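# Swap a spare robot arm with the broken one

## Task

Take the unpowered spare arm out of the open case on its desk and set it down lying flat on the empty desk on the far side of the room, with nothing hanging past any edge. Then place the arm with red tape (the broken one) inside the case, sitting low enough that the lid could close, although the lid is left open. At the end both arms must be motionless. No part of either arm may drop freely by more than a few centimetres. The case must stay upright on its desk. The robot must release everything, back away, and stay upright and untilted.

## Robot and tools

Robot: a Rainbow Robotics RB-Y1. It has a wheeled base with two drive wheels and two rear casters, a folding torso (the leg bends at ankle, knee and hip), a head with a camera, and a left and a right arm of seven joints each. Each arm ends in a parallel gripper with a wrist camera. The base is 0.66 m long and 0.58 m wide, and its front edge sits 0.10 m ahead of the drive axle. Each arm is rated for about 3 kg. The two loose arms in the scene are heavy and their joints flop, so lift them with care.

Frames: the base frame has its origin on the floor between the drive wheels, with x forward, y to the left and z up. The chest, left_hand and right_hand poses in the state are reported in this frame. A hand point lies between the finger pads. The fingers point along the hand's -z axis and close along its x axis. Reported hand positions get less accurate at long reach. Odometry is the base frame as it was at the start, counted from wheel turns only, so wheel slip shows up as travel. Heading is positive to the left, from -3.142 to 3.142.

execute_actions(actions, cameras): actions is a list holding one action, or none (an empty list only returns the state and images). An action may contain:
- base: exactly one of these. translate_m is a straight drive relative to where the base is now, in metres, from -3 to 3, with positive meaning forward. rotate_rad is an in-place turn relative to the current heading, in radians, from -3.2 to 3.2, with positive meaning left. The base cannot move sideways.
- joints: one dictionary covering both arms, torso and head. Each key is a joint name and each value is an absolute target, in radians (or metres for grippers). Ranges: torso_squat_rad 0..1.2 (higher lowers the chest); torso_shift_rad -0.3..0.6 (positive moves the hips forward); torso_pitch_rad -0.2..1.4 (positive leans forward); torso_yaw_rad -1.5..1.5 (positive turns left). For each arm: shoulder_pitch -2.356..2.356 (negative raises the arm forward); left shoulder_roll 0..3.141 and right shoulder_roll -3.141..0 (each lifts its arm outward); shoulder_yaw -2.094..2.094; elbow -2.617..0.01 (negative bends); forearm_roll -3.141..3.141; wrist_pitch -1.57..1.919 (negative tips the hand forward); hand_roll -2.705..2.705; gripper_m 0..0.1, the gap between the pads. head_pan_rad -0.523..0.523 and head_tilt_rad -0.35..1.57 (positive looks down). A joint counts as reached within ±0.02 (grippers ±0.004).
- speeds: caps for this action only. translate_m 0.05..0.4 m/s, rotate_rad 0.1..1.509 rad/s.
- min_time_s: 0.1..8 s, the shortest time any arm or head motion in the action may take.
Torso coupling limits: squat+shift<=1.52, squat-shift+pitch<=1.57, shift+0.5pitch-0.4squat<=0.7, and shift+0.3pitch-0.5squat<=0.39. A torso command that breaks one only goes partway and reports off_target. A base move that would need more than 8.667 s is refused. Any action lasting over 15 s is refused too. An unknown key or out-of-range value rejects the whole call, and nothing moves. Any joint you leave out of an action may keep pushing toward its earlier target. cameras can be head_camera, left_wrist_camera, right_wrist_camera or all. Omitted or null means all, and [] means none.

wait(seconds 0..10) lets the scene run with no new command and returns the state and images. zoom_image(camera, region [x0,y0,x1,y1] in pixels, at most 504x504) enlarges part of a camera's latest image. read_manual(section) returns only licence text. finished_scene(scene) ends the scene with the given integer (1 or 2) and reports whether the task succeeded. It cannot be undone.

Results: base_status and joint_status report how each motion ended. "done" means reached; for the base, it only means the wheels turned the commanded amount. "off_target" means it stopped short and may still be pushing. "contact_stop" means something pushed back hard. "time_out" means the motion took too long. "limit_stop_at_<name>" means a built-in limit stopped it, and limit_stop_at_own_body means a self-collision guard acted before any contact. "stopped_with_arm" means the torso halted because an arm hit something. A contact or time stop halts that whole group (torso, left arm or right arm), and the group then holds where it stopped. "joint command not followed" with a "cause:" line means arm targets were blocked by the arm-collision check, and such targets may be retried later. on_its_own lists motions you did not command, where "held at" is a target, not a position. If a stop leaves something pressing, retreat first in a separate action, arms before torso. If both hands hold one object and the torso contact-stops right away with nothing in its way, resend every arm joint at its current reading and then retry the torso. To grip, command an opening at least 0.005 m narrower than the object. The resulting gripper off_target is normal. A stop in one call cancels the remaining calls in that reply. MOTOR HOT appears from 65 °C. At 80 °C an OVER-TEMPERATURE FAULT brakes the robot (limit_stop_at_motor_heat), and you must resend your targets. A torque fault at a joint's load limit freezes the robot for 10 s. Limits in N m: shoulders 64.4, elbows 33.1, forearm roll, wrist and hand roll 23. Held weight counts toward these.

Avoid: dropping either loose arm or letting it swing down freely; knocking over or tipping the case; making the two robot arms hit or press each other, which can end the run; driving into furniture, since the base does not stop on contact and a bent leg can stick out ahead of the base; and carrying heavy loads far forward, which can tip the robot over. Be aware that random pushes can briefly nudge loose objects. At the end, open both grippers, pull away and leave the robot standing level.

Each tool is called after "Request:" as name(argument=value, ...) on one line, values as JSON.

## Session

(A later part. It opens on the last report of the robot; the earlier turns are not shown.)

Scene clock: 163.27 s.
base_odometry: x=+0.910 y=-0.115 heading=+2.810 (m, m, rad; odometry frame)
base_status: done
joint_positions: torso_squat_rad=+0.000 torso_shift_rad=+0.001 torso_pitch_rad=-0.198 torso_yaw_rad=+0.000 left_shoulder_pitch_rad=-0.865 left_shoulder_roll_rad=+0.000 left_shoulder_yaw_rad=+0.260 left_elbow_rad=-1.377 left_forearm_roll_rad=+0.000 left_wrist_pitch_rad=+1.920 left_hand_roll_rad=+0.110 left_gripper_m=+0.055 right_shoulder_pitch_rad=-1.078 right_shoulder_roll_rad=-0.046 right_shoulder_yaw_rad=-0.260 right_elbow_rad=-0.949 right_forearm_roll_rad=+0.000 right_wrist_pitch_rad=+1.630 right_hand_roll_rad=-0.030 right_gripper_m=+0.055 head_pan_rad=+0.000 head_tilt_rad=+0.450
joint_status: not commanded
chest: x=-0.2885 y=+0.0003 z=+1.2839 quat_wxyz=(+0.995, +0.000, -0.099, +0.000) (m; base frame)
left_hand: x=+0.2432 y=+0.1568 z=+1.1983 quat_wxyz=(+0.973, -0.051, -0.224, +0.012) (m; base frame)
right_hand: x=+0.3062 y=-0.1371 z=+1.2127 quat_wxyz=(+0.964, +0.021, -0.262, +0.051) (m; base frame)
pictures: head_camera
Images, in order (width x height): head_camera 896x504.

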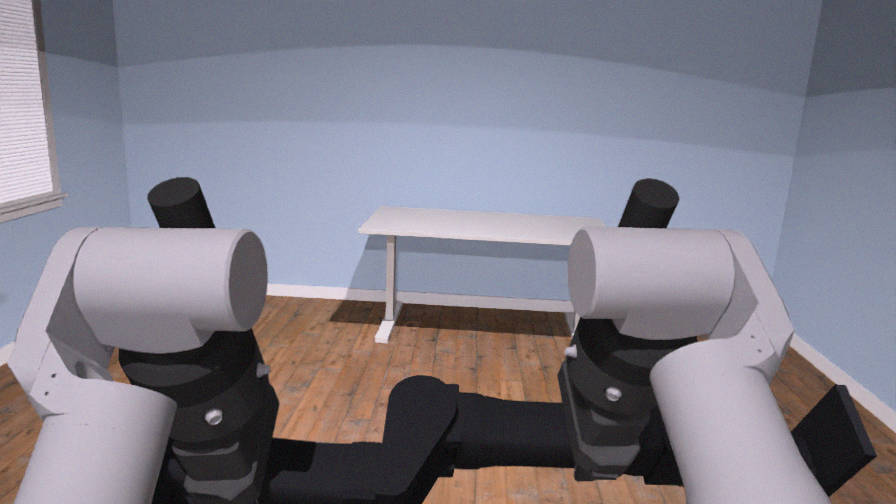

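Request:
execute_actions(actions=[{"base":{"rotate_rad":-0.06}}], cameras=[])

Request:
execute_actions(actions=[{"base":{"translate_m":2.3},"speeds":{"translate_m":0.33},"joints":{"head_tilt_rad":0.75}}], cameras=["head_camera"])

Scene clock: 195.37 s.
base_odometry: x=+0.910 y=-0.115 heading=+2.751 (m, m, rad; odometry frame)
base_status: done
joint_positions: torso_squat_rad=+0.000 torso_shift_rad=+0.001 torso_pitch_rad=-0.198 torso_yaw_rad=+0.000 left_shoulder_pitch_rad=-0.865 left_shoulder_roll_rad=+0.000 left_shoulder_yaw_rad=+0.260 left_elbow_rad=-1.377 left_forearm_roll_rad=+0.000 left_wrist_pitch_rad=+1.920 left_hand_roll_rad=+0.110 left_gripper_m=+0.055 right_shoulder_pitch_rad=-1.078 right_shoulder_roll_rad=-0.046 right_shoulder_yaw_rad=-0.260 right_elbow_rad=-0.949 right_forearm_roll_rad=+0.000 right_wrist_pitch_rad=+1.630 right_hand_roll_rad=-0.030 right_gripper_m=+0.055 head_pan_rad=+0.000 head_tilt_rad=+0.450
joint_status: not commanded
chest: x=-0.2885 y=+0.0003 z=+1.2839 quat_wxyz=(+0.995, +0.000, -0.099, +0.000) (m; base frame)
left_hand: x=+0.2432 y=+0.1568 z=+1.1982 quat_wxyz=(+0.973, -0.051, -0.224, +0.012) (m; base frame)
right_hand: x=+0.3062 y=-0.1371 z=+1.2127 quat_wxyz=(+0.964, +0.021, -0.262, +0.051) (m; base frame)
pictures: none
No camera images: the call's "cameras" was empty. Leave "cameras" out to get every camera's image.

Scene clock: 203.53 s.
base_odometry: x=-1.216 y=+0.763 heading=+2.749 (m, m, rad; odometry frame)
base_status: done
joint_positions: torso_squat_rad=+0.000 torso_shift_rad=+0.001 torso_pitch_rad=-0.198 torso_yaw_rad=+0.000 left_shoulder_pitch_rad=-0.865 left_shoulder_roll_rad=+0.000 left_shoulder_yaw_rad=+0.260 left_elbow_rad=-1.377 left_forearm_roll_rad=+0.000 left_wrist_pitch_rad=+1.920 left_hand_roll_rad=+0.110 left_gripper_m=+0.055 right_shoulder_pitch_rad=-1.078 right_shoulder_roll_rad=-0.046 right_shoulder_yaw_rad=-0.260 right_elbow_rad=-0.949 right_forearm_roll_rad=+0.000 right_wrist_pitch_rad=+1.630 right_hand_roll_rad=-0.030 right_gripper_m=+0.055 head_pan_rad=+0.000 head_tilt_rad=+0.750
joint_status: all done
chest: x=-0.2884 y=+0.0003 z=+1.2839 quat_wxyz=(+0.995, +0.000, -0.099, +0.000) (m; base frame)
left_hand: x=+0.2432 y=+0.1568 z=+1.1982 quat_wxyz=(+0.973, -0.051, -0.224, +0.012) (m; base frame)
right_hand: x=+0.3063 y=-0.1371 z=+1.2126 quat_wxyz=(+0.964, +0.021, -0.262, +0.051) (m; base frame)
pictures: head_camera
Images, in order (width x height): head_camera 896x504.

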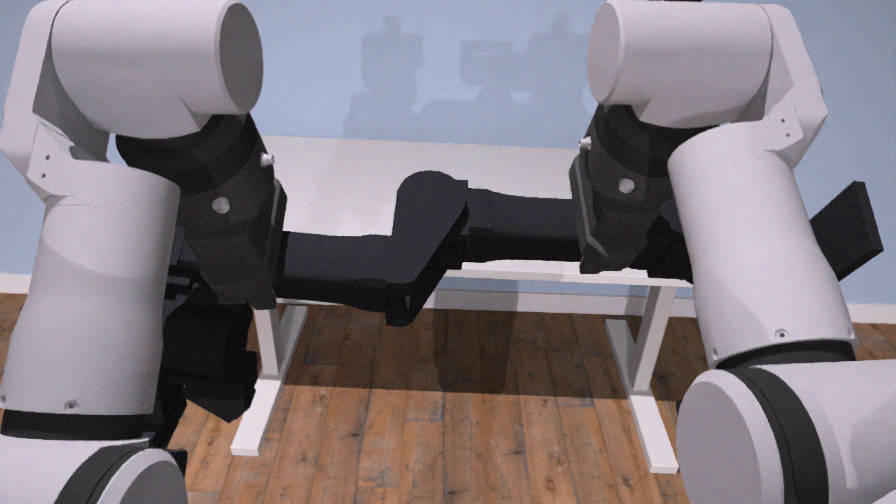

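Request:
execute_actions(actions=[{"base":{"translate_m":0.7},"speeds":{"translate_m":0.3},"joints":{"head_tilt_rad":1.15,"torso_pitch_rad":0.0}}], cameras=["head_camera"])

Scene clock: 215.57 s.
base_odometry: x=-1.863 y=+1.031 heading=+2.748 (m, m, rad; odometry frame)
base_status: done
joint_positions: torso_squat_rad=+0.000 torso_shift_rad=+0.001 torso_pitch_rad=+0.002 torso_yaw_rad=+0.000 left_shoulder_pitch_rad=-0.865 left_shoulder_roll_rad=+0.000 left_shoulder_yaw_rad=+0.260 left_elbow_rad=-1.377 left_forearm_roll_rad=+0.000 left_wrist_pitch_rad=+1.920 left_hand_roll_rad=+0.110 left_gripper_m=+0.055 right_shoulder_pitch_rad=-1.078 right_shoulder_roll_rad=-0.046 right_shoulder_yaw_rad=-0.260 right_elbow_rad=-0.949 right_forearm_roll_rad=+0.000 right_wrist_pitch_rad=+1.630 right_hand_roll_rad=-0.030 right_gripper_m=+0.055 head_pan_rad=+0.000 head_tilt_rad=+1.150
joint_status: all done
chest: x=-0.2268 y=+0.0003 z=+1.2899 quat_wxyz=(+1.000, +0.000, +0.001, +0.000) (m; base frame)
left_hand: x=+0.2775 y=+0.1568 z=+1.1006 quat_wxyz=(+0.991, -0.050, -0.127, +0.017) (m; base frame)
right_hand: x=+0.3419 y=-0.1371 z=+1.1018 quat_wxyz=(+0.985, +0.026, -0.164, +0.048) (m; base frame)
pictures: head_camera
Images, in order (width x height): head_camera 896x504.

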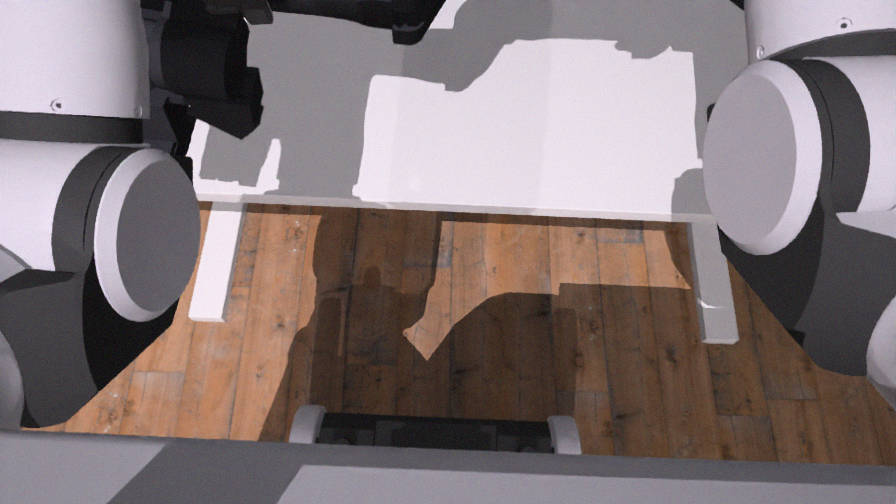

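Request:
execute_actions(actions=[{"base":{"translate_m":0.17},"speeds":{"translate_m":0.15},"joints":{"head_tilt_rad":0.8,"torso_pitch_rad":0.12,"torso_shift_rad":0.12,"torso_squat_rad":0.3,"torso_yaw_rad":0.1}}])

Scene clock: 225.77 s.
base_odometry: x=-2.020 y=+1.096 heading=+2.748 (m, m, rad; odometry frame)
base_status: done
joint_positions: torso_squat_rad=+0.300 torso_shift_rad=+0.121 torso_pitch_rad=+0.122 torso_yaw_rad=+0.100 left_shoulder_pitch_rad=-0.865 left_shoulder_roll_rad=+0.000 left_shoulder_yaw_rad=+0.260 left_elbow_rad=-1.377 left_forearm_roll_rad=+0.000 left_wrist_pitch_rad=+1.920 left_hand_roll_rad=+0.110 left_gripper_m=+0.055 right_shoulder_pitch_rad=-1.078 right_shoulder_roll_rad=-0.046 right_shoulder_yaw_rad=-0.260 right_elbow_rad=-0.949 right_forearm_roll_rad=+0.000 right_wrist_pitch_rad=+1.630 right_hand_roll_rad=-0.030 right_gripper_m=+0.055 head_pan_rad=+0.000 head_tilt_rad=+0.800
joint_status: all done
chest: x=-0.1098 y=+0.0003 z=+1.2515 quat_wxyz=(+0.997, +0.003, +0.061, +0.050) (m; base frame)
left_hand: x=+0.3504 y=+0.2064 z=+1.0056 quat_wxyz=(+0.994, -0.039, -0.070, +0.069) (m; base frame)
right_hand: x=+0.4431 y=-0.0797 z=+0.9955 quat_wxyz=(+0.989, +0.040, -0.104, +0.095) (m; base frame)
pictures: head_camera, left_wrist_camera, right_wrist_camera
Images, in order (width x height): head_camera 896x504, left_wrist_camera 644x364, right_wrist_camera 644x364.

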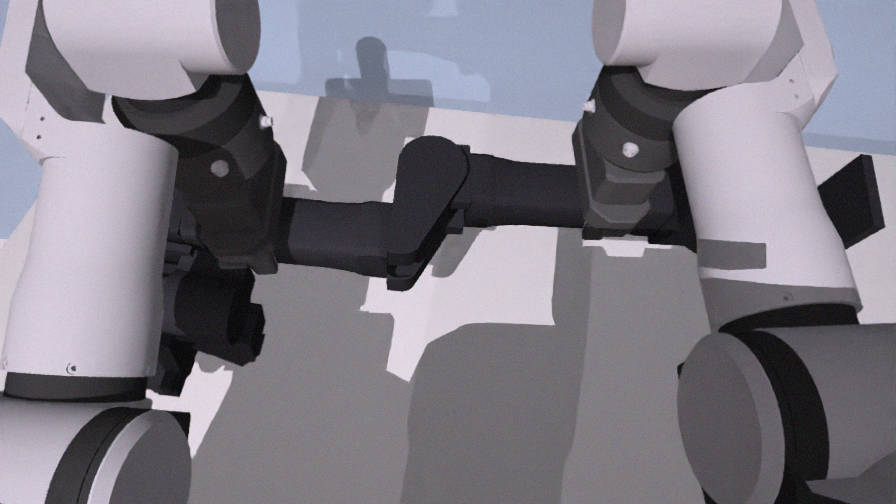

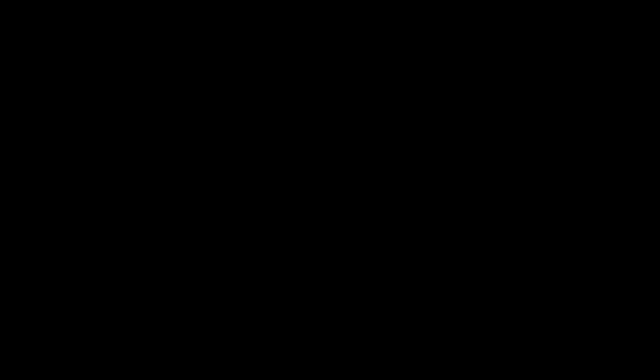

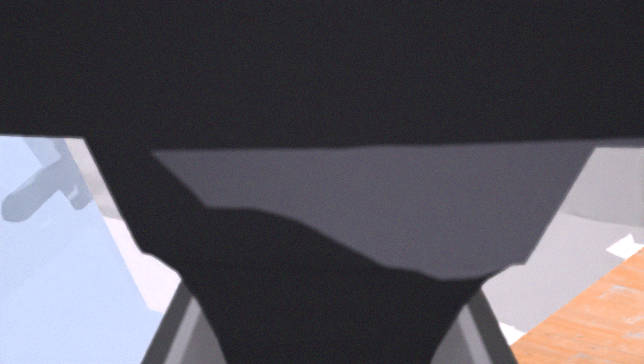

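Request:
execute_actions(actions=[{"joints":{"torso_squat_rad":0.52,"head_pan_rad":0.3}}], cameras=["head_camera"])

Request:
execute_actions(actions=[{"joints":{"torso_squat_rad":0.62,"torso_yaw_rad":0.03}}], cameras=["head_camera"])

Scene clock: 233.43 s.
base_odometry: x=-2.020 y=+1.096 heading=+2.748 (m, m, rad; odometry frame)
base_status: not commanded
joint_positions: torso_squat_rad=+0.520 torso_shift_rad=+0.121 torso_pitch_rad=+0.122 torso_yaw_rad=+0.100 left_shoulder_pitch_rad=-0.865 left_shoulder_roll_rad=+0.000 left_shoulder_yaw_rad=+0.260 left_elbow_rad=-1.377 left_forearm_roll_rad=+0.000 left_wrist_pitch_rad=+1.920 left_hand_roll_rad=+0.110 left_gripper_m=+0.055 right_shoulder_pitch_rad=-1.078 right_shoulder_roll_rad=-0.046 right_shoulder_yaw_rad=-0.260 right_elbow_rad=-0.949 right_forearm_roll_rad=+0.000 right_wrist_pitch_rad=+1.630 right_hand_roll_rad=-0.030 right_gripper_m=+0.055 head_pan_rad=+0.300 head_tilt_rad=+0.800
joint_status: all done
chest: x=-0.1173 y=+0.0003 z=+1.1908 quat_wxyz=(+0.997, +0.003, +0.061, +0.050) (m; base frame)
left_hand: x=+0.3429 y=+0.2064 z=+0.9449 quat_wxyz=(+0.994, -0.039, -0.070, +0.069) (m; base frame)
right_hand: x=+0.4357 y=-0.0797 z=+0.9348 quat_wxyz=(+0.989, +0.040, -0.104, +0.095) (m; base frame)
pictures: head_camera
Images, in order (width x height): head_camera 896x504.

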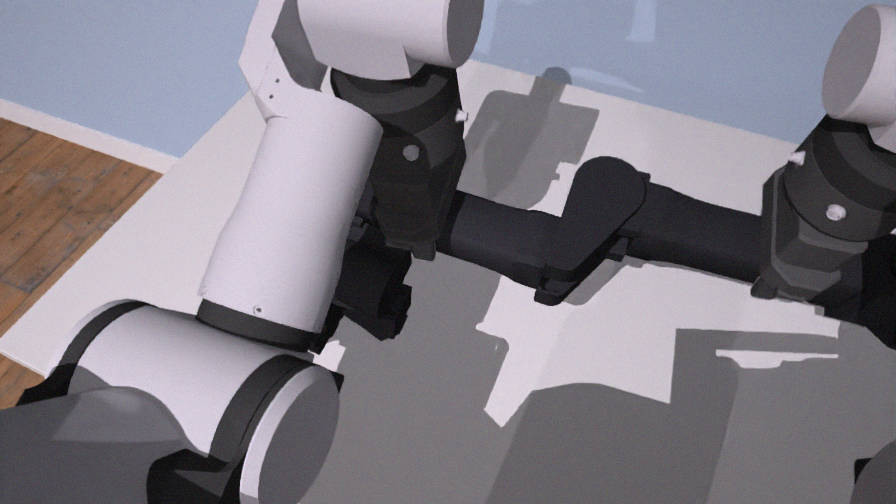

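Scene clock: 234.53 s.
base_odometry: x=-2.020 y=+1.096 heading=+2.748 (m, m, rad; odometry frame)
base_status: not commanded
joint_positions: torso_squat_rad=+0.620 torso_shift_rad=+0.120 torso_pitch_rad=+0.120 torso_yaw_rad=+0.030 left_shoulder_pitch_rad=-0.873 left_shoulder_roll_rad=+0.000 left_shoulder_yaw_rad=+0.260 left_elbow_rad=-1.382 left_forearm_roll_rad=+0.000 left_wrist_pitch_rad=+1.919 left_hand_roll_rad=+0.110 left_gripper_m=+0.056 right_shoulder_pitch_rad=-1.075 right_shoulder_roll_rad=-0.045 right_shoulder_yaw_rad=-0.260 right_elbow_rad=-0.947 right_forearm_roll_rad=+0.000 right_wrist_pitch_rad=+1.630 right_hand_roll_rad=-0.030 right_gripper_m=+0.056 head_pan_rad=+0.300 head_tilt_rad=+0.800
joint_status: all done
chest: x=-0.1226 y=-0.0001 z=+1.1533 quat_wxyz=(+0.998, +0.001, +0.060, +0.015) (m; base frame)
left_hand: x=+0.3542 y=+0.1705 z=+0.9115 quat_wxyz=(+0.996, -0.046, -0.075, +0.033) (m; base frame)
right_hand: x=+0.4226 y=-0.1202 z=+0.8972 quat_wxyz=(+0.992, +0.032, -0.103, +0.061) (m; base frame)
pictures: head_camera
Images, in order (width x height): head_camera 896x504.

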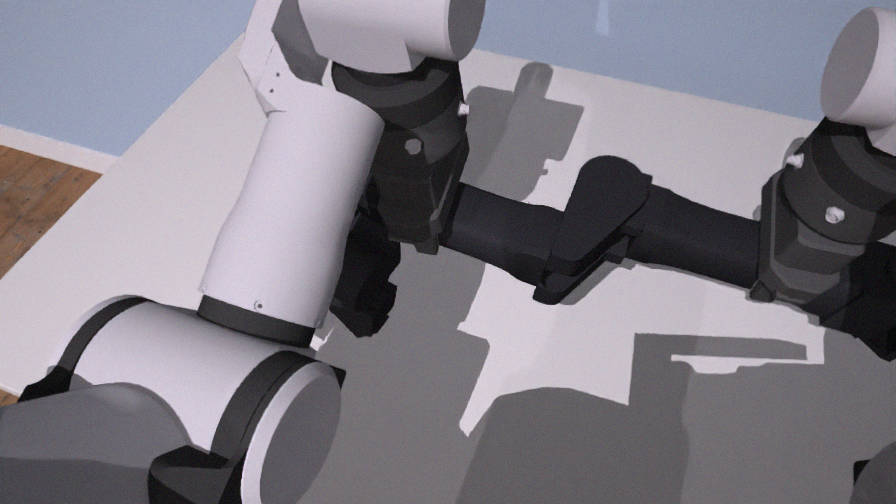

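Contact; sweep right first.

Request:
execute_actions(actions=[{"joints":{"torso_yaw_rad":-0.1,"torso_squat_rad":0.63}}], cameras=["head_camera"])

Scene clock: 238.70 s.
base_odometry: x=-2.020 y=+1.096 heading=+2.748 (m, m, rad; odometry frame)
base_status: not commanded
joint_positions: torso_squat_rad=+0.630 torso_shift_rad=+0.121 torso_pitch_rad=+0.121 torso_yaw_rad=-0.100 left_shoulder_pitch_rad=-0.868 left_shoulder_roll_rad=-0.001 left_shoulder_yaw_rad=+0.260 left_elbow_rad=-1.379 left_forearm_roll_rad=+0.000 left_wrist_pitch_rad=+1.919 left_hand_roll_rad=+0.110 left_gripper_m=+0.055 right_shoulder_pitch_rad=-1.077 right_shoulder_roll_rad=-0.045 right_shoulder_yaw_rad=-0.260 right_elbow_rad=-0.948 right_forearm_roll_rad=+0.000 right_wrist_pitch_rad=+1.630 right_hand_roll_rad=-0.030 right_gripper_m=+0.055 head_pan_rad=+0.300 head_tilt_rad=+0.800
joint_status: all done
chest: x=-0.1225 y=+0.0001 z=+1.1492 quat_wxyz=(+0.997, -0.003, +0.061, -0.050) (m; base frame)
left_hand: x=+0.3697 y=+0.1047 z=+0.9013 quat_wxyz=(+0.996, -0.059, -0.067, -0.030) (m; base frame)
right_hand: x=+0.4029 y=-0.1927 z=+0.8962 quat_wxyz=(+0.994, +0.018, -0.105, -0.002) (m; base frame)
pictures: head_camera
Images, in order (width x height): head_camera 896x504.

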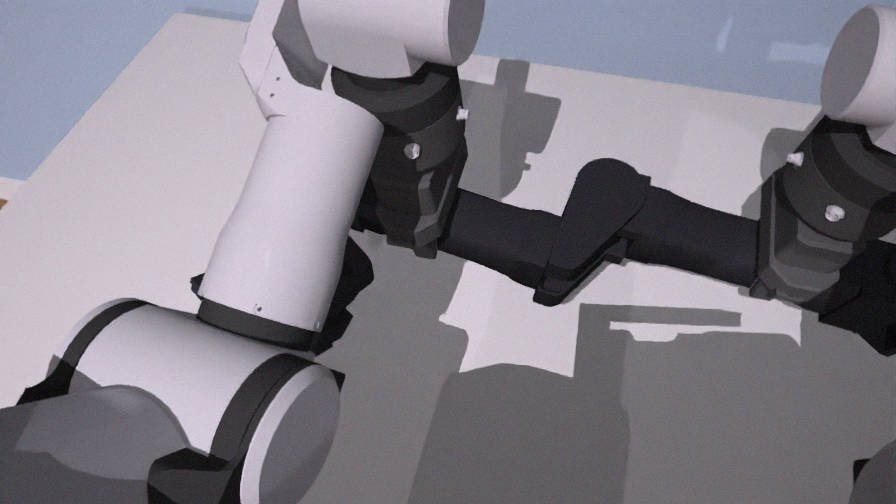

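Folding outward.

Request:
execute_actions(actions=[{"joints":{"torso_yaw_rad":-0.14,"torso_squat_rad":0.7}}], cameras=["head_camera"])

Request:
execute_actions(actions=[{"joints":{"torso_squat_rad":0.78,"head_pan_rad":0}}], cameras=["head_camera"])

Scene clock: 244.80 s.
base_odometry: x=-2.020 y=+1.096 heading=+2.748 (m, m, rad; odometry frame)
base_status: not commanded
joint_positions: torso_squat_rad=+0.700 torso_shift_rad=+0.120 torso_pitch_rad=+0.121 torso_yaw_rad=-0.140 left_shoulder_pitch_rad=-0.867 left_shoulder_roll_rad=+0.000 left_shoulder_yaw_rad=+0.260 left_elbow_rad=-1.378 left_forearm_roll_rad=+0.000 left_wrist_pitch_rad=+1.919 left_hand_roll_rad=+0.110 left_gripper_m=+0.055 right_shoulder_pitch_rad=-1.080 right_shoulder_roll_rad=-0.045 right_shoulder_yaw_rad=-0.260 right_elbow_rad=-0.950 right_forearm_roll_rad=+0.000 right_wrist_pitch_rad=+1.630 right_hand_roll_rad=-0.030 right_gripper_m=+0.055 head_pan_rad=+0.300 head_tilt_rad=+0.800
joint_status: all done
chest: x=-0.1263 y=+0.0002 z=+1.1192 quat_wxyz=(+0.996, -0.005, +0.060, -0.070) (m; base frame)
left_hand: x=+0.3693 y=+0.0843 z=+0.8702 quat_wxyz=(+0.995, -0.062, -0.065, -0.049) (m; base frame)
right_hand: x=+0.3921 y=-0.2140 z=+0.8692 quat_wxyz=(+0.994, +0.013, -0.108, -0.020) (m; base frame)
pictures: head_camera
Images, in order (width x height): head_camera 896x504.

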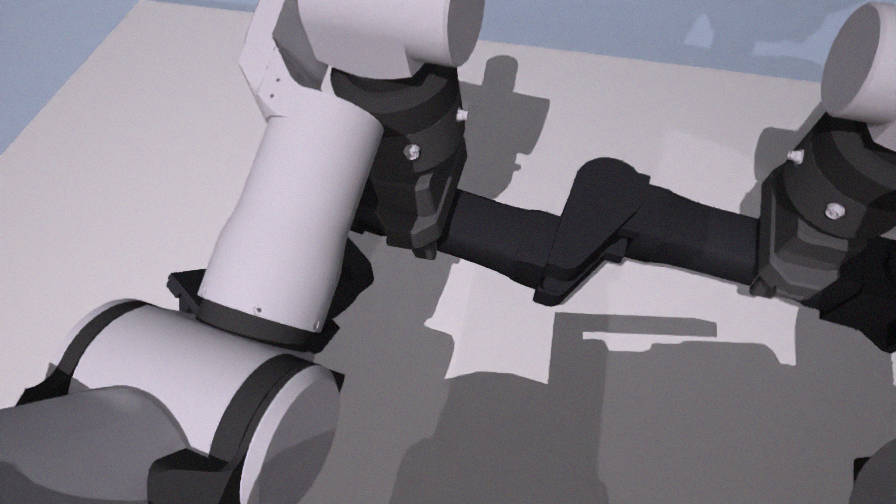

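Scene clock: 245.80 s.
base_odometry: x=-2.020 y=+1.096 heading=+2.748 (m, m, rad; odometry frame)
base_status: not commanded
joint_positions: torso_squat_rad=+0.780 torso_shift_rad=+0.120 torso_pitch_rad=+0.121 torso_yaw_rad=-0.140 left_shoulder_pitch_rad=-0.866 left_shoulder_roll_rad=-0.001 left_shoulder_yaw_rad=+0.260 left_elbow_rad=-1.377 left_forearm_roll_rad=+0.000 left_wrist_pitch_rad=+1.920 left_hand_roll_rad=+0.110 left_gripper_m=+0.055 right_shoulder_pitch_rad=-1.084 right_shoulder_roll_rad=-0.045 right_shoulder_yaw_rad=-0.260 right_elbow_rad=-0.952 right_forearm_roll_rad=+0.000 right_wrist_pitch_rad=+1.629 right_hand_roll_rad=-0.030 right_gripper_m=+0.056 head_pan_rad=+0.000 head_tilt_rad=+0.800
joint_status: all done
chest: x=-0.1311 y=+0.0004 z=+1.0818 quat_wxyz=(+0.996, -0.005, +0.060, -0.070) (m; base frame)
left_hand: x=+0.3640 y=+0.0841 z=+0.8323 quat_wxyz=(+0.995, -0.063, -0.064, -0.049) (m; base frame)
right_hand: x=+0.3893 y=-0.2136 z=+0.8347 quat_wxyz=(+0.994, +0.013, -0.111, -0.020) (m; base frame)
pictures: head_camera
Images, in order (width x height): head_camera 896x504.

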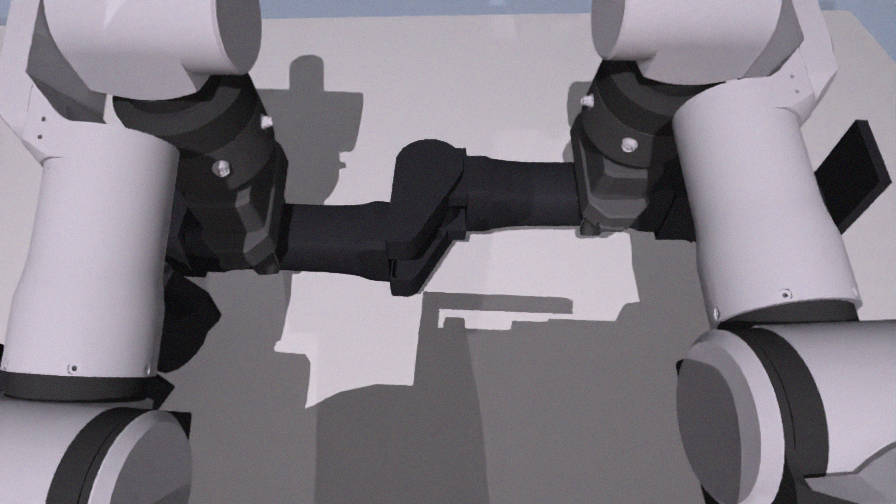

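Request:
execute_actions(actions=[{"joints":{"left_elbow_rad":-1.28,"left_shoulder_pitch_rad":-0.885},"min_time_s":1}], cameras=["head_camera"])

Scene clock: 251.20 s.
base_odometry: x=-2.020 y=+1.096 heading=+2.748 (m, m, rad; odometry frame)
base_status: not commanded
joint_positions: torso_squat_rad=+0.780 torso_shift_rad=+0.120 torso_pitch_rad=+0.121 torso_yaw_rad=-0.140 left_shoulder_pitch_rad=-0.883 left_shoulder_roll_rad=+0.000 left_shoulder_yaw_rad=+0.260 left_elbow_rad=-1.279 left_forearm_roll_rad=+0.000 left_wrist_pitch_rad=+1.919 left_hand_roll_rad=+0.110 left_gripper_m=+0.054 right_shoulder_pitch_rad=-1.077 right_shoulder_roll_rad=-0.045 right_shoulder_yaw_rad=-0.260 right_elbow_rad=-0.948 right_forearm_roll_rad=+0.000 right_wrist_pitch_rad=+1.630 right_hand_roll_rad=-0.030 right_gripper_m=+0.055 head_pan_rad=+0.000 head_tilt_rad=+0.800
joint_status: all done
chest: x=-0.1308 y=+0.0003 z=+1.0817 quat_wxyz=(+0.996, -0.005, +0.060, -0.070) (m; base frame)
left_hand: x=+0.3548 y=+0.0817 z=+0.8136 quat_wxyz=(+0.997, -0.055, -0.024, -0.054) (m; base frame)
right_hand: x=+0.3865 y=-0.2143 z=+0.8298 quat_wxyz=(+0.994, +0.013, -0.106, -0.021) (m; base frame)
pictures: head_camera
Images, in order (width x height): head_camera 896x504.

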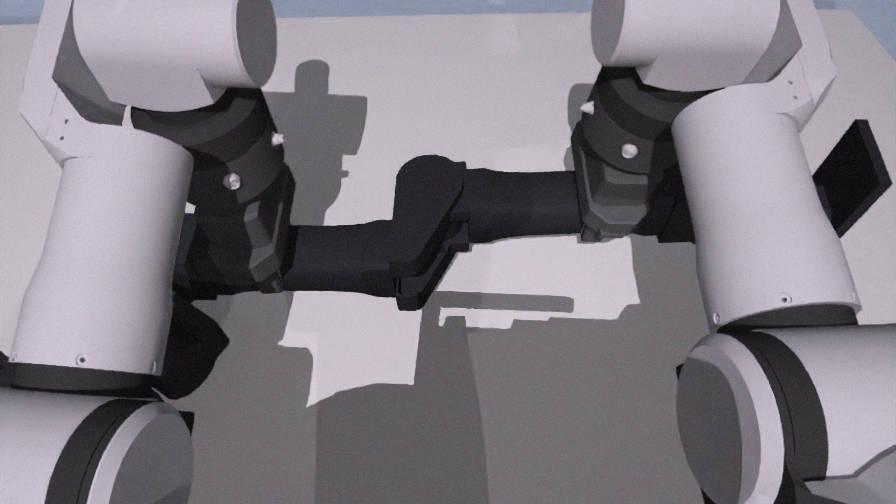

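Still loaded; continue lowering.

Request:
execute_actions(actions=[{"joints":{"torso_squat_rad":0.83}}], cameras=["head_camera"])

Scene clock: 254.83 s.
base_odometry: x=-2.020 y=+1.096 heading=+2.748 (m, m, rad; odometry frame)
base_status: not commanded
joint_positions: torso_squat_rad=+0.830 torso_shift_rad=+0.119 torso_pitch_rad=+0.117 torso_yaw_rad=-0.140 left_shoulder_pitch_rad=-0.889 left_shoulder_roll_rad=+0.001 left_shoulder_yaw_rad=+0.260 left_elbow_rad=-1.283 left_forearm_roll_rad=+0.000 left_wrist_pitch_rad=+1.918 left_hand_roll_rad=+0.110 left_gripper_m=+0.055 right_shoulder_pitch_rad=-1.087 right_shoulder_roll_rad=-0.047 right_shoulder_yaw_rad=-0.260 right_elbow_rad=-0.954 right_forearm_roll_rad=+0.000 right_wrist_pitch_rad=+1.629 right_hand_roll_rad=-0.030 right_gripper_m=+0.057 head_pan_rad=+0.000 head_tilt_rad=+0.800
joint_status: all done
chest: x=-0.1356 y=+0.0003 z=+1.0568 quat_wxyz=(+0.996, -0.005, +0.058, -0.070) (m; base frame)
left_hand: x=+0.3536 y=+0.0810 z=+0.7943 quat_wxyz=(+0.996, -0.056, -0.031, -0.055) (m; base frame)
right_hand: x=+0.3871 y=-0.2143 z=+0.8137 quat_wxyz=(+0.993, +0.012, -0.116, -0.020) (m; base frame)
pictures: head_camera
Images, in order (width x height): head_camera 896x504.

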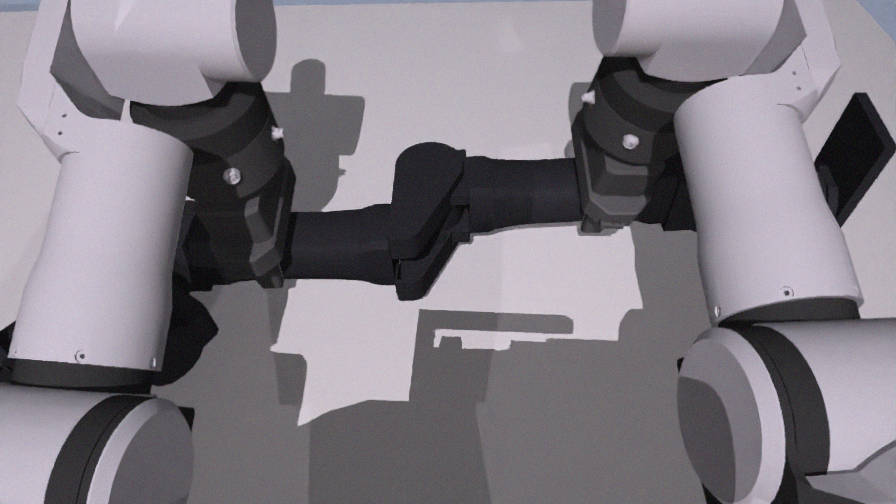

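Request:
execute_actions(actions=[{"joints":{"torso_squat_rad":0.82,"left_gripper_m":0.06,"right_gripper_m":0.06}}], cameras=["head_camera"])

Request:
execute_actions(actions=[{"joints":{"left_gripper_m":0.1,"right_gripper_m":0.1}}], cameras=[])

Request:
execute_actions(actions=[{"joints":{"torso_squat_rad":0.4}}], cameras=[])

Request:
execute_actions(actions=[{"base":{"translate_m":-0.7},"joints":{"torso_squat_rad":0,"torso_shift_rad":0,"torso_yaw_rad":0,"torso_pitch_rad":0,"head_tilt_rad":0.6,"left_shoulder_roll_rad":0.6,"right_shoulder_roll_rad":-0.6}}], cameras=["head_camera"])

Scene clock: 266.77 s.
base_odometry: x=-2.020 y=+1.096 heading=+2.748 (m, m, rad; odometry frame)
base_status: not commanded
joint_positions: torso_squat_rad=+0.820 torso_shift_rad=+0.120 torso_pitch_rad=+0.120 torso_yaw_rad=-0.140 left_shoulder_pitch_rad=-0.885 left_shoulder_roll_rad=+0.000 left_shoulder_yaw_rad=+0.260 left_elbow_rad=-1.280 left_forearm_roll_rad=+0.000 left_wrist_pitch_rad=+1.919 left_hand_roll_rad=+0.110 left_gripper_m=+0.060 right_shoulder_pitch_rad=-1.081 right_shoulder_roll_rad=-0.046 right_shoulder_yaw_rad=-0.260 right_elbow_rad=-0.951 right_forearm_roll_rad=+0.000 right_wrist_pitch_rad=+1.630 right_hand_roll_rad=-0.030 right_gripper_m=+0.060 head_pan_rad=+0.000 head_tilt_rad=+0.800
joint_status: all done
chest: x=-0.1339 y=+0.0003 z=+1.0618 quat_wxyz=(+0.996, -0.005, +0.060, -0.070) (m; base frame)
left_hand: x=+0.3529 y=+0.0813 z=+0.7956 quat_wxyz=(+0.997, -0.056, -0.026, -0.055) (m; base frame)
right_hand: x=+0.3858 y=-0.2142 z=+0.8137 quat_wxyz=(+0.994, +0.013, -0.110, -0.020) (m; base frame)
pictures: head_camera
Images, in order (width x height): head_camera 896x504.

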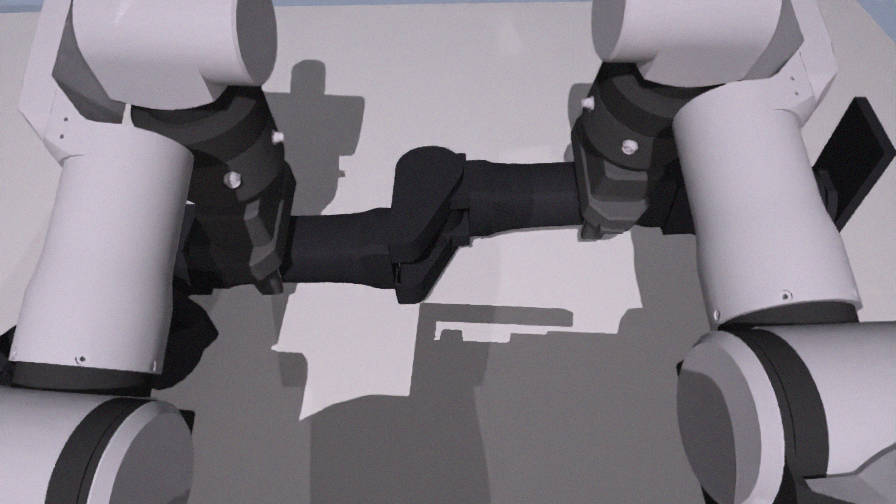

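Scene clock: 267.63 s.
base_odometry: x=-2.020 y=+1.096 heading=+2.748 (m, m, rad; odometry frame)
base_status: not commanded
joint_positions: torso_squat_rad=+0.820 torso_shift_rad=+0.120 torso_pitch_rad=+0.120 torso_yaw_rad=-0.140 left_shoulder_pitch_rad=-0.885 left_shoulder_roll_rad=+0.000 left_shoulder_yaw_rad=+0.260 left_elbow_rad=-1.280 left_forearm_roll_rad=+0.000 left_wrist_pitch_rad=+1.919 left_hand_roll_rad=+0.110 left_gripper_m=+0.099 right_shoulder_pitch_rad=-1.080 right_shoulder_roll_rad=-0.045 right_shoulder_yaw_rad=-0.260 right_elbow_rad=-0.950 right_forearm_roll_rad=+0.000 right_wrist_pitch_rad=+1.630 right_hand_roll_rad=-0.030 right_gripper_m=+0.100 head_pan_rad=+0.000 head_tilt_rad=+0.800
joint_status: all done
chest: x=-0.1339 y=+0.0003 z=+1.0618 quat_wxyz=(+0.996, -0.005, +0.060, -0.070) (m; base frame)
left_hand: x=+0.3529 y=+0.0813 z=+0.7956 quat_wxyz=(+0.997, -0.056, -0.026, -0.055) (m; base frame)
right_hand: x=+0.3853 y=-0.2142 z=+0.8131 quat_wxyz=(+0.994, +0.013, -0.109, -0.020) (m; base frame)
pictures: none
No camera images: the call's "cameras" was empty. Leave "cameras" out to get every camera's image.

Scene clock: 269.80 s.
base_odometry: x=-2.020 y=+1.096 heading=+2.748 (m, m, rad; odometry frame)
base_status: not commanded
joint_positions: torso_squat_rad=+0.400 torso_shift_rad=+0.120 torso_pitch_rad=+0.120 torso_yaw_rad=-0.140 left_shoulder_pitch_rad=-0.885 left_shoulder_roll_rad=+0.000 left_shoulder_yaw_rad=+0.260 left_elbow_rad=-1.280 left_forearm_roll_rad=+0.000 left_wrist_pitch_rad=+1.919 left_hand_roll_rad=+0.110 left_gripper_m=+0.099 right_shoulder_pitch_rad=-1.080 right_shoulder_roll_rad=-0.045 right_shoulder_yaw_rad=-0.260 right_elbow_rad=-0.950 right_forearm_roll_rad=+0.000 right_wrist_pitch_rad=+1.630 right_hand_roll_rad=-0.030 right_gripper_m=+0.100 head_pan_rad=+0.000 head_tilt_rad=+0.800
joint_status: all done
chest: x=-0.1137 y=+0.0003 z=+1.2278 quat_wxyz=(+0.996, -0.005, +0.060, -0.070) (m; base frame)
left_hand: x=+0.3728 y=+0.0813 z=+0.9613 quat_wxyz=(+0.997, -0.056, -0.026, -0.055) (m; base frame)
right_hand: x=+0.4053 y=-0.2142 z=+0.9787 quat_wxyz=(+0.994, +0.013, -0.109, -0.020) (m; base frame)
pictures: none
No camera images: the call's "cameras" was empty. Leave "cameras" out to get every camera's image.

Scene clock: 273.07 s.
base_odometry: x=-1.373 y=+0.828 heading=+2.746 (m, m, rad; odometry frame)
base_status: done
joint_positions: torso_squat_rad=+0.000 torso_shift_rad=+0.000 torso_pitch_rad=+0.000 torso_yaw_rad=+0.000 left_shoulder_pitch_rad=-0.885 left_shoulder_roll_rad=+0.600 left_shoulder_yaw_rad=+0.260 left_elbow_rad=-1.280 left_forearm_roll_rad=+0.000 left_wrist_pitch_rad=+1.919 left_hand_roll_rad=+0.110 left_gripper_m=+0.099 right_shoulder_pitch_rad=-1.080 right_shoulder_roll_rad=-0.600 right_shoulder_yaw_rad=-0.260 right_elbow_rad=-0.950 right_forearm_roll_rad=+0.000 right_wrist_pitch_rad=+1.630 right_hand_roll_rad=-0.030 right_gripper_m=+0.100 head_pan_rad=+0.000 head_tilt_rad=+0.600
joint_status: all done
chest: x=-0.2281 y=+0.0003 z=+1.2899 quat_wxyz=(+1.000, +0.000, +0.000, +0.000) (m; base frame)
left_hand: x=+0.2679 y=+0.4656 z=+1.1996 quat_wxyz=(+0.950, +0.160, -0.175, +0.205) (m; base frame)
right_hand: x=+0.3401 y=-0.4599 z=+1.2239 quat_wxyz=(+0.947, -0.144, -0.242, -0.152) (m; base frame)
pictures: head_camera
Images, in order (width x height): head_camera 896x504.

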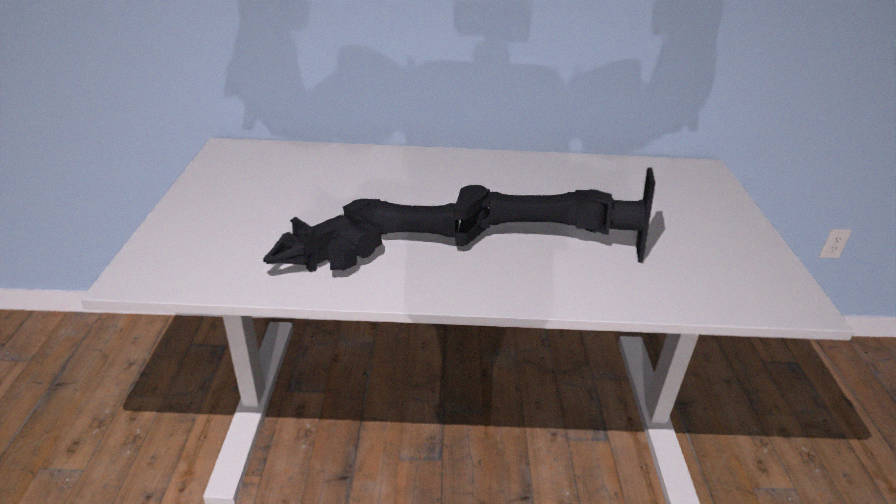

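Request:
execute_actions(actions=[{"base":{"translate_m":-1.5}}], cameras=[])

Request:
execute_actions(actions=[{"base":{"rotate_rad":1.571},"joints":{"head_tilt_rad":0.4}}], cameras=["head_camera"])

Scene clock: 284.47 s.
base_odometry: x=+0.010 y=+0.248 heading=+2.745 (m, m, rad; odometry frame)
base_status: done
joint_positions: torso_squat_rad=+0.000 torso_shift_rad=+0.000 torso_pitch_rad=+0.000 torso_yaw_rad=+0.000 left_shoulder_pitch_rad=-0.885 left_shoulder_roll_rad=+0.600 left_shoulder_yaw_rad=+0.260 left_elbow_rad=-1.280 left_forearm_roll_rad=+0.000 left_wrist_pitch_rad=+1.919 left_hand_roll_rad=+0.110 left_gripper_m=+0.099 right_shoulder_pitch_rad=-1.080 right_shoulder_roll_rad=-0.600 right_shoulder_yaw_rad=-0.260 right_elbow_rad=-0.950 right_forearm_roll_rad=+0.000 right_wrist_pitch_rad=+1.630 right_hand_roll_rad=-0.030 right_gripper_m=+0.100 head_pan_rad=+0.000 head_tilt_rad=+0.600
joint_status: not commanded
chest: x=-0.2281 y=+0.0003 z=+1.2899 quat_wxyz=(+1.000, +0.000, +0.000, +0.000) (m; base frame)
left_hand: x=+0.2679 y=+0.4656 z=+1.1995 quat_wxyz=(+0.950, +0.160, -0.175, +0.205) (m; base frame)
right_hand: x=+0.3401 y=-0.4598 z=+1.2239 quat_wxyz=(+0.947, -0.144, -0.242, -0.152) (m; base frame)
pictures: none
No camera images: the call's "cameras" was empty. Leave "cameras" out to get every camera's image.

Scene clock: 288.33 s.
base_odometry: x=+0.010 y=+0.248 heading=-1.968 (m, m, rad; odometry frame)
base_status: done
joint_positions: torso_squat_rad=+0.000 torso_shift_rad=+0.000 torso_pitch_rad=+0.000 torso_yaw_rad=+0.000 left_shoulder_pitch_rad=-0.885 left_shoulder_roll_rad=+0.600 left_shoulder_yaw_rad=+0.260 left_elbow_rad=-1.280 left_forearm_roll_rad=+0.000 left_wrist_pitch_rad=+1.919 left_hand_roll_rad=+0.110 left_gripper_m=+0.099 right_shoulder_pitch_rad=-1.080 right_shoulder_roll_rad=-0.600 right_shoulder_yaw_rad=-0.260 right_elbow_rad=-0.950 right_forearm_roll_rad=+0.000 right_wrist_pitch_rad=+1.630 right_hand_roll_rad=-0.030 right_gripper_m=+0.100 head_pan_rad=+0.000 head_tilt_rad=+0.400
joint_status: all done
chest: x=-0.2281 y=+0.0003 z=+1.2899 quat_wxyz=(+1.000, +0.000, +0.000, +0.000) (m; base frame)
left_hand: x=+0.2679 y=+0.4656 z=+1.1995 quat_wxyz=(+0.950, +0.160, -0.175, +0.205) (m; base frame)
right_hand: x=+0.3401 y=-0.4599 z=+1.2239 quat_wxyz=(+0.947, -0.144, -0.242, -0.152) (m; base frame)
pictures: head_camera
Images, in order (width x height): head_camera 896x504.

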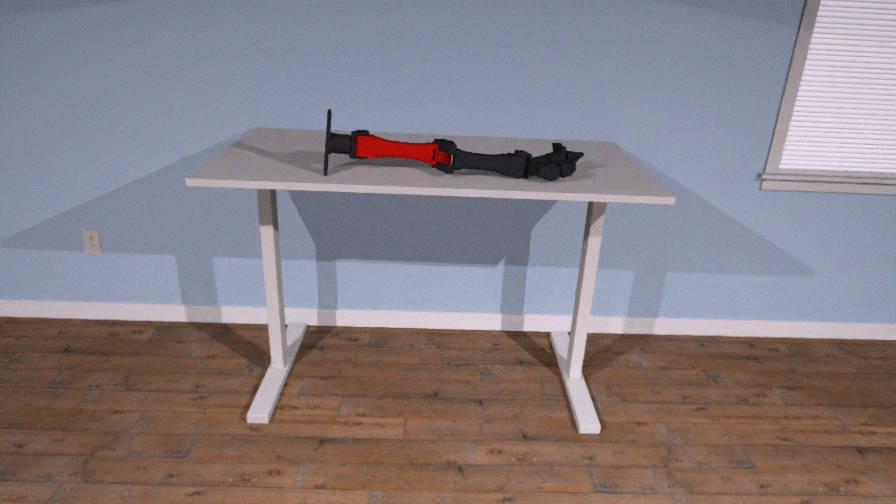

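Request:
execute_actions(actions=[{"base":{"translate_m":1.45},"joints":{"head_tilt_rad":0.95}}], cameras=["head_camera"])

Scene clock: 301.37 s.
base_odometry: x=-0.550 y=-1.089 heading=-1.967 (m, m, rad; odometry frame)
base_status: done
joint_positions: torso_squat_rad=+0.000 torso_shift_rad=+0.000 torso_pitch_rad=+0.000 torso_yaw_rad=+0.000 left_shoulder_pitch_rad=-0.885 left_shoulder_roll_rad=+0.600 left_shoulder_yaw_rad=+0.260 left_elbow_rad=-1.280 left_forearm_roll_rad=+0.000 left_wrist_pitch_rad=+1.919 left_hand_roll_rad=+0.110 left_gripper_m=+0.099 right_shoulder_pitch_rad=-1.080 right_shoulder_roll_rad=-0.600 right_shoulder_yaw_rad=-0.260 right_elbow_rad=-0.950 right_forearm_roll_rad=+0.000 right_wrist_pitch_rad=+1.630 right_hand_roll_rad=-0.030 right_gripper_m=+0.100 head_pan_rad=+0.000 head_tilt_rad=+0.950
joint_status: all done
chest: x=-0.2280 y=+0.0003 z=+1.2899 quat_wxyz=(+1.000, +0.000, +0.000, +0.000) (m; base frame)
left_hand: x=+0.2680 y=+0.4656 z=+1.1994 quat_wxyz=(+0.950, +0.160, -0.175, +0.205) (m; base frame)
right_hand: x=+0.3402 y=-0.4598 z=+1.2237 quat_wxyz=(+0.948, -0.144, -0.241, -0.152) (m; base frame)
pictures: head_camera
Images, in order (width x height): head_camera 896x504.

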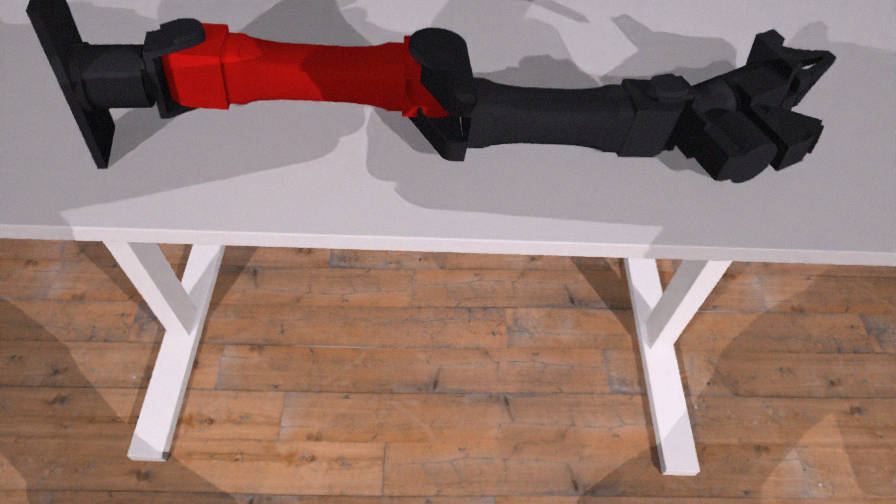

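Request:
execute_actions(actions=[{"joints":{"torso_pitch_rad":-0.12,"head_tilt_rad":0.9,"left_shoulder_pitch_rad":-1.0,"left_shoulder_roll_rad":0.12,"left_elbow_rad":-1.1,"left_wrist_pitch_rad":1.72,"left_hand_roll_rad":0.0,"right_shoulder_pitch_rad":-0.87,"right_shoulder_roll_rad":0,"right_elbow_rad":-1.38,"right_wrist_pitch_rad":1.919,"right_hand_roll_rad":-0.11}}], cameras=[])

Request:
execute_actions(actions=[{"base":{"translate_m":0.125}}])

Scene clock: 325.07 s.
base_odometry: x=-0.550 y=-1.089 heading=-1.967 (m, m, rad; odometry frame)
base_status: not commanded
joint_positions: torso_squat_rad=+0.000 torso_shift_rad=+0.000 torso_pitch_rad=-0.120 torso_yaw_rad=+0.000 left_shoulder_pitch_rad=-1.000 left_shoulder_roll_rad=+0.120 left_shoulder_yaw_rad=+0.260 left_elbow_rad=-1.100 left_forearm_roll_rad=+0.000 left_wrist_pitch_rad=+1.720 left_hand_roll_rad=+0.000 left_gripper_m=+0.099 right_shoulder_pitch_rad=-0.870 right_shoulder_roll_rad=+0.000 right_shoulder_yaw_rad=-0.260 right_elbow_rad=-1.380 right_forearm_roll_rad=+0.000 right_wrist_pitch_rad=+1.919 right_hand_roll_rad=-0.110 right_gripper_m=+0.100 head_pan_rad=+0.000 head_tilt_rad=+0.900
joint_status: all done
chest: x=-0.2651 y=+0.0002 z=+1.2877 quat_wxyz=(+0.998, +0.000, -0.060, +0.000) (m; base frame)
left_hand: x=+0.3132 y=+0.1962 z=+1.1796 quat_wxyz=(+0.973, +0.001, -0.229, -0.023) (m; base frame)
right_hand: x=+0.2597 y=-0.1557 z=+1.1650 quat_wxyz=(+0.980, +0.050, -0.191, -0.013) (m; base frame)
pictures: none
No camera images: the call's "cameras" was empty. Leave "cameras" out to get every camera's image.

Scene clock: 326.77 s.
base_odometry: x=-0.598 y=-1.204 heading=-1.966 (m, m, rad; odometry frame)
base_status: done
joint_positions: torso_squat_rad=+0.000 torso_shift_rad=+0.000 torso_pitch_rad=-0.120 torso_yaw_rad=+0.000 left_shoulder_pitch_rad=-1.000 left_shoulder_roll_rad=+0.120 left_shoulder_yaw_rad=+0.260 left_elbow_rad=-1.100 left_forearm_roll_rad=+0.000 left_wrist_pitch_rad=+1.720 left_hand_roll_rad=+0.000 left_gripper_m=+0.099 right_shoulder_pitch_rad=-0.870 right_shoulder_roll_rad=+0.000 right_shoulder_yaw_rad=-0.260 right_elbow_rad=-1.380 right_forearm_roll_rad=+0.000 right_wrist_pitch_rad=+1.919 right_hand_roll_rad=-0.110 right_gripper_m=+0.100 head_pan_rad=+0.000 head_tilt_rad=+0.900
joint_status: not commanded
chest: x=-0.2650 y=+0.0002 z=+1.2877 quat_wxyz=(+0.998, +0.000, -0.060, +0.000) (m; base frame)
left_hand: x=+0.3133 y=+0.1962 z=+1.1795 quat_wxyz=(+0.973, +0.001, -0.229, -0.023) (m; base frame)
right_hand: x=+0.2598 y=-0.1557 z=+1.1649 quat_wxyz=(+0.980, +0.050, -0.191, -0.013) (m; base frame)
pictures: head_camera, left_wrist_camera, right_wrist_camera
Images, in order (width x height): head_camera 896x504, left_wrist_camera 644x364, right_wrist_camera 644x364.

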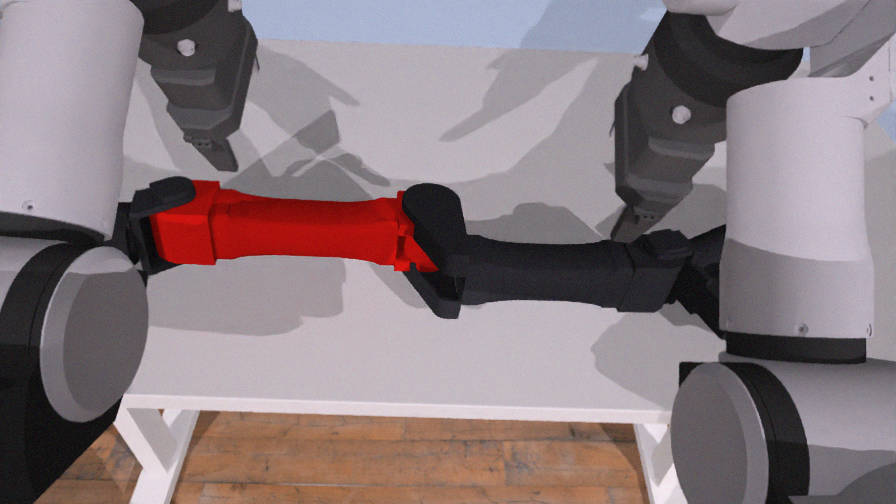

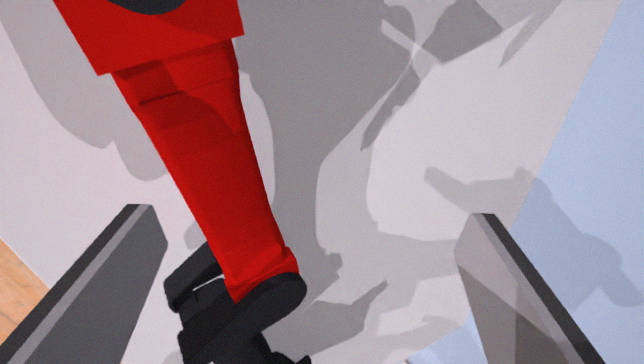

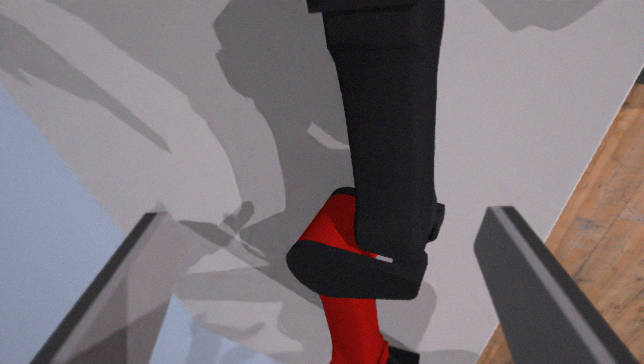

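Request:
execute_actions(actions=[{"joints":{"torso_pitch_rad":-0.01,"left_wrist_pitch_rad":1.84,"left_shoulder_roll_rad":0.09,"left_hand_roll_rad":0.05}}])

Scene clock: 332.93 s.
base_odometry: x=-0.598 y=-1.204 heading=-1.966 (m, m, rad; odometry frame)
base_status: not commanded
joint_positions: torso_squat_rad=+0.000 torso_shift_rad=+0.000 torso_pitch_rad=-0.010 torso_yaw_rad=+0.000 left_shoulder_pitch_rad=-1.000 left_shoulder_roll_rad=+0.090 left_shoulder_yaw_rad=+0.260 left_elbow_rad=-1.100 left_forearm_roll_rad=+0.000 left_wrist_pitch_rad=+1.840 left_hand_roll_rad=+0.050 left_gripper_m=+0.099 right_shoulder_pitch_rad=-0.870 right_shoulder_roll_rad=+0.000 right_shoulder_yaw_rad=-0.260 right_elbow_rad=-1.380 right_forearm_roll_rad=+0.000 right_wrist_pitch_rad=+1.919 right_hand_roll_rad=-0.110 right_gripper_m=+0.100 head_pan_rad=+0.000 head_tilt_rad=+0.900
joint_status: all done
chest: x=-0.2310 y=+0.0003 z=+1.2899 quat_wxyz=(+1.000, +0.000, -0.005, +0.000) (m; base frame)
left_hand: x=+0.3025 y=+0.1806 z=+1.1069 quat_wxyz=(+0.994, -0.011, -0.111, -0.009) (m; base frame)
right_hand: x=+0.2771 y=-0.1558 z=+1.1102 quat_wxyz=(+0.989, +0.050, -0.137, -0.016) (m; base frame)
pictures: head_camera, left_wrist_camera, right_wrist_camera
Images, in order (width x height): head_camera 896x504, left_wrist_camera 644x364, right_wrist_camera 644x364.

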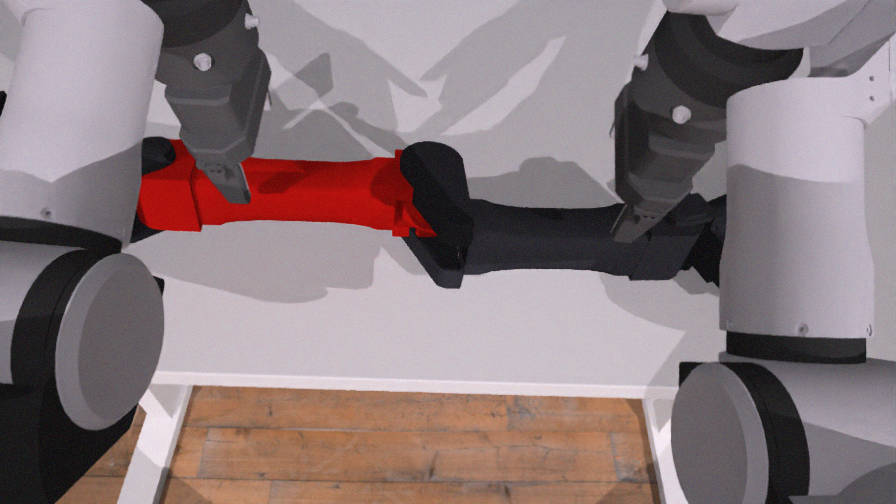

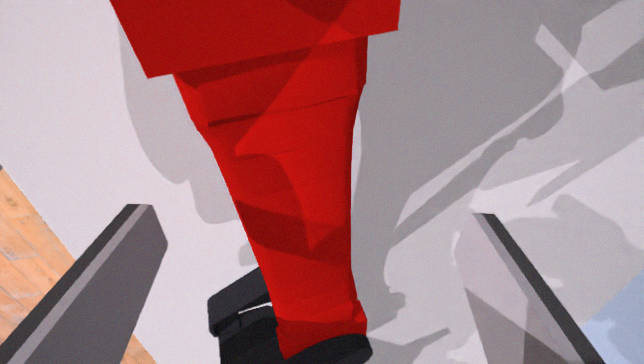

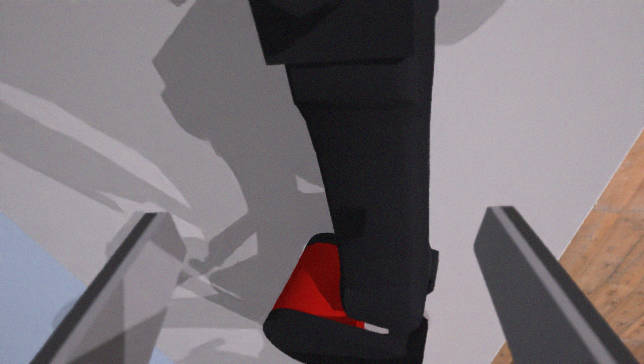

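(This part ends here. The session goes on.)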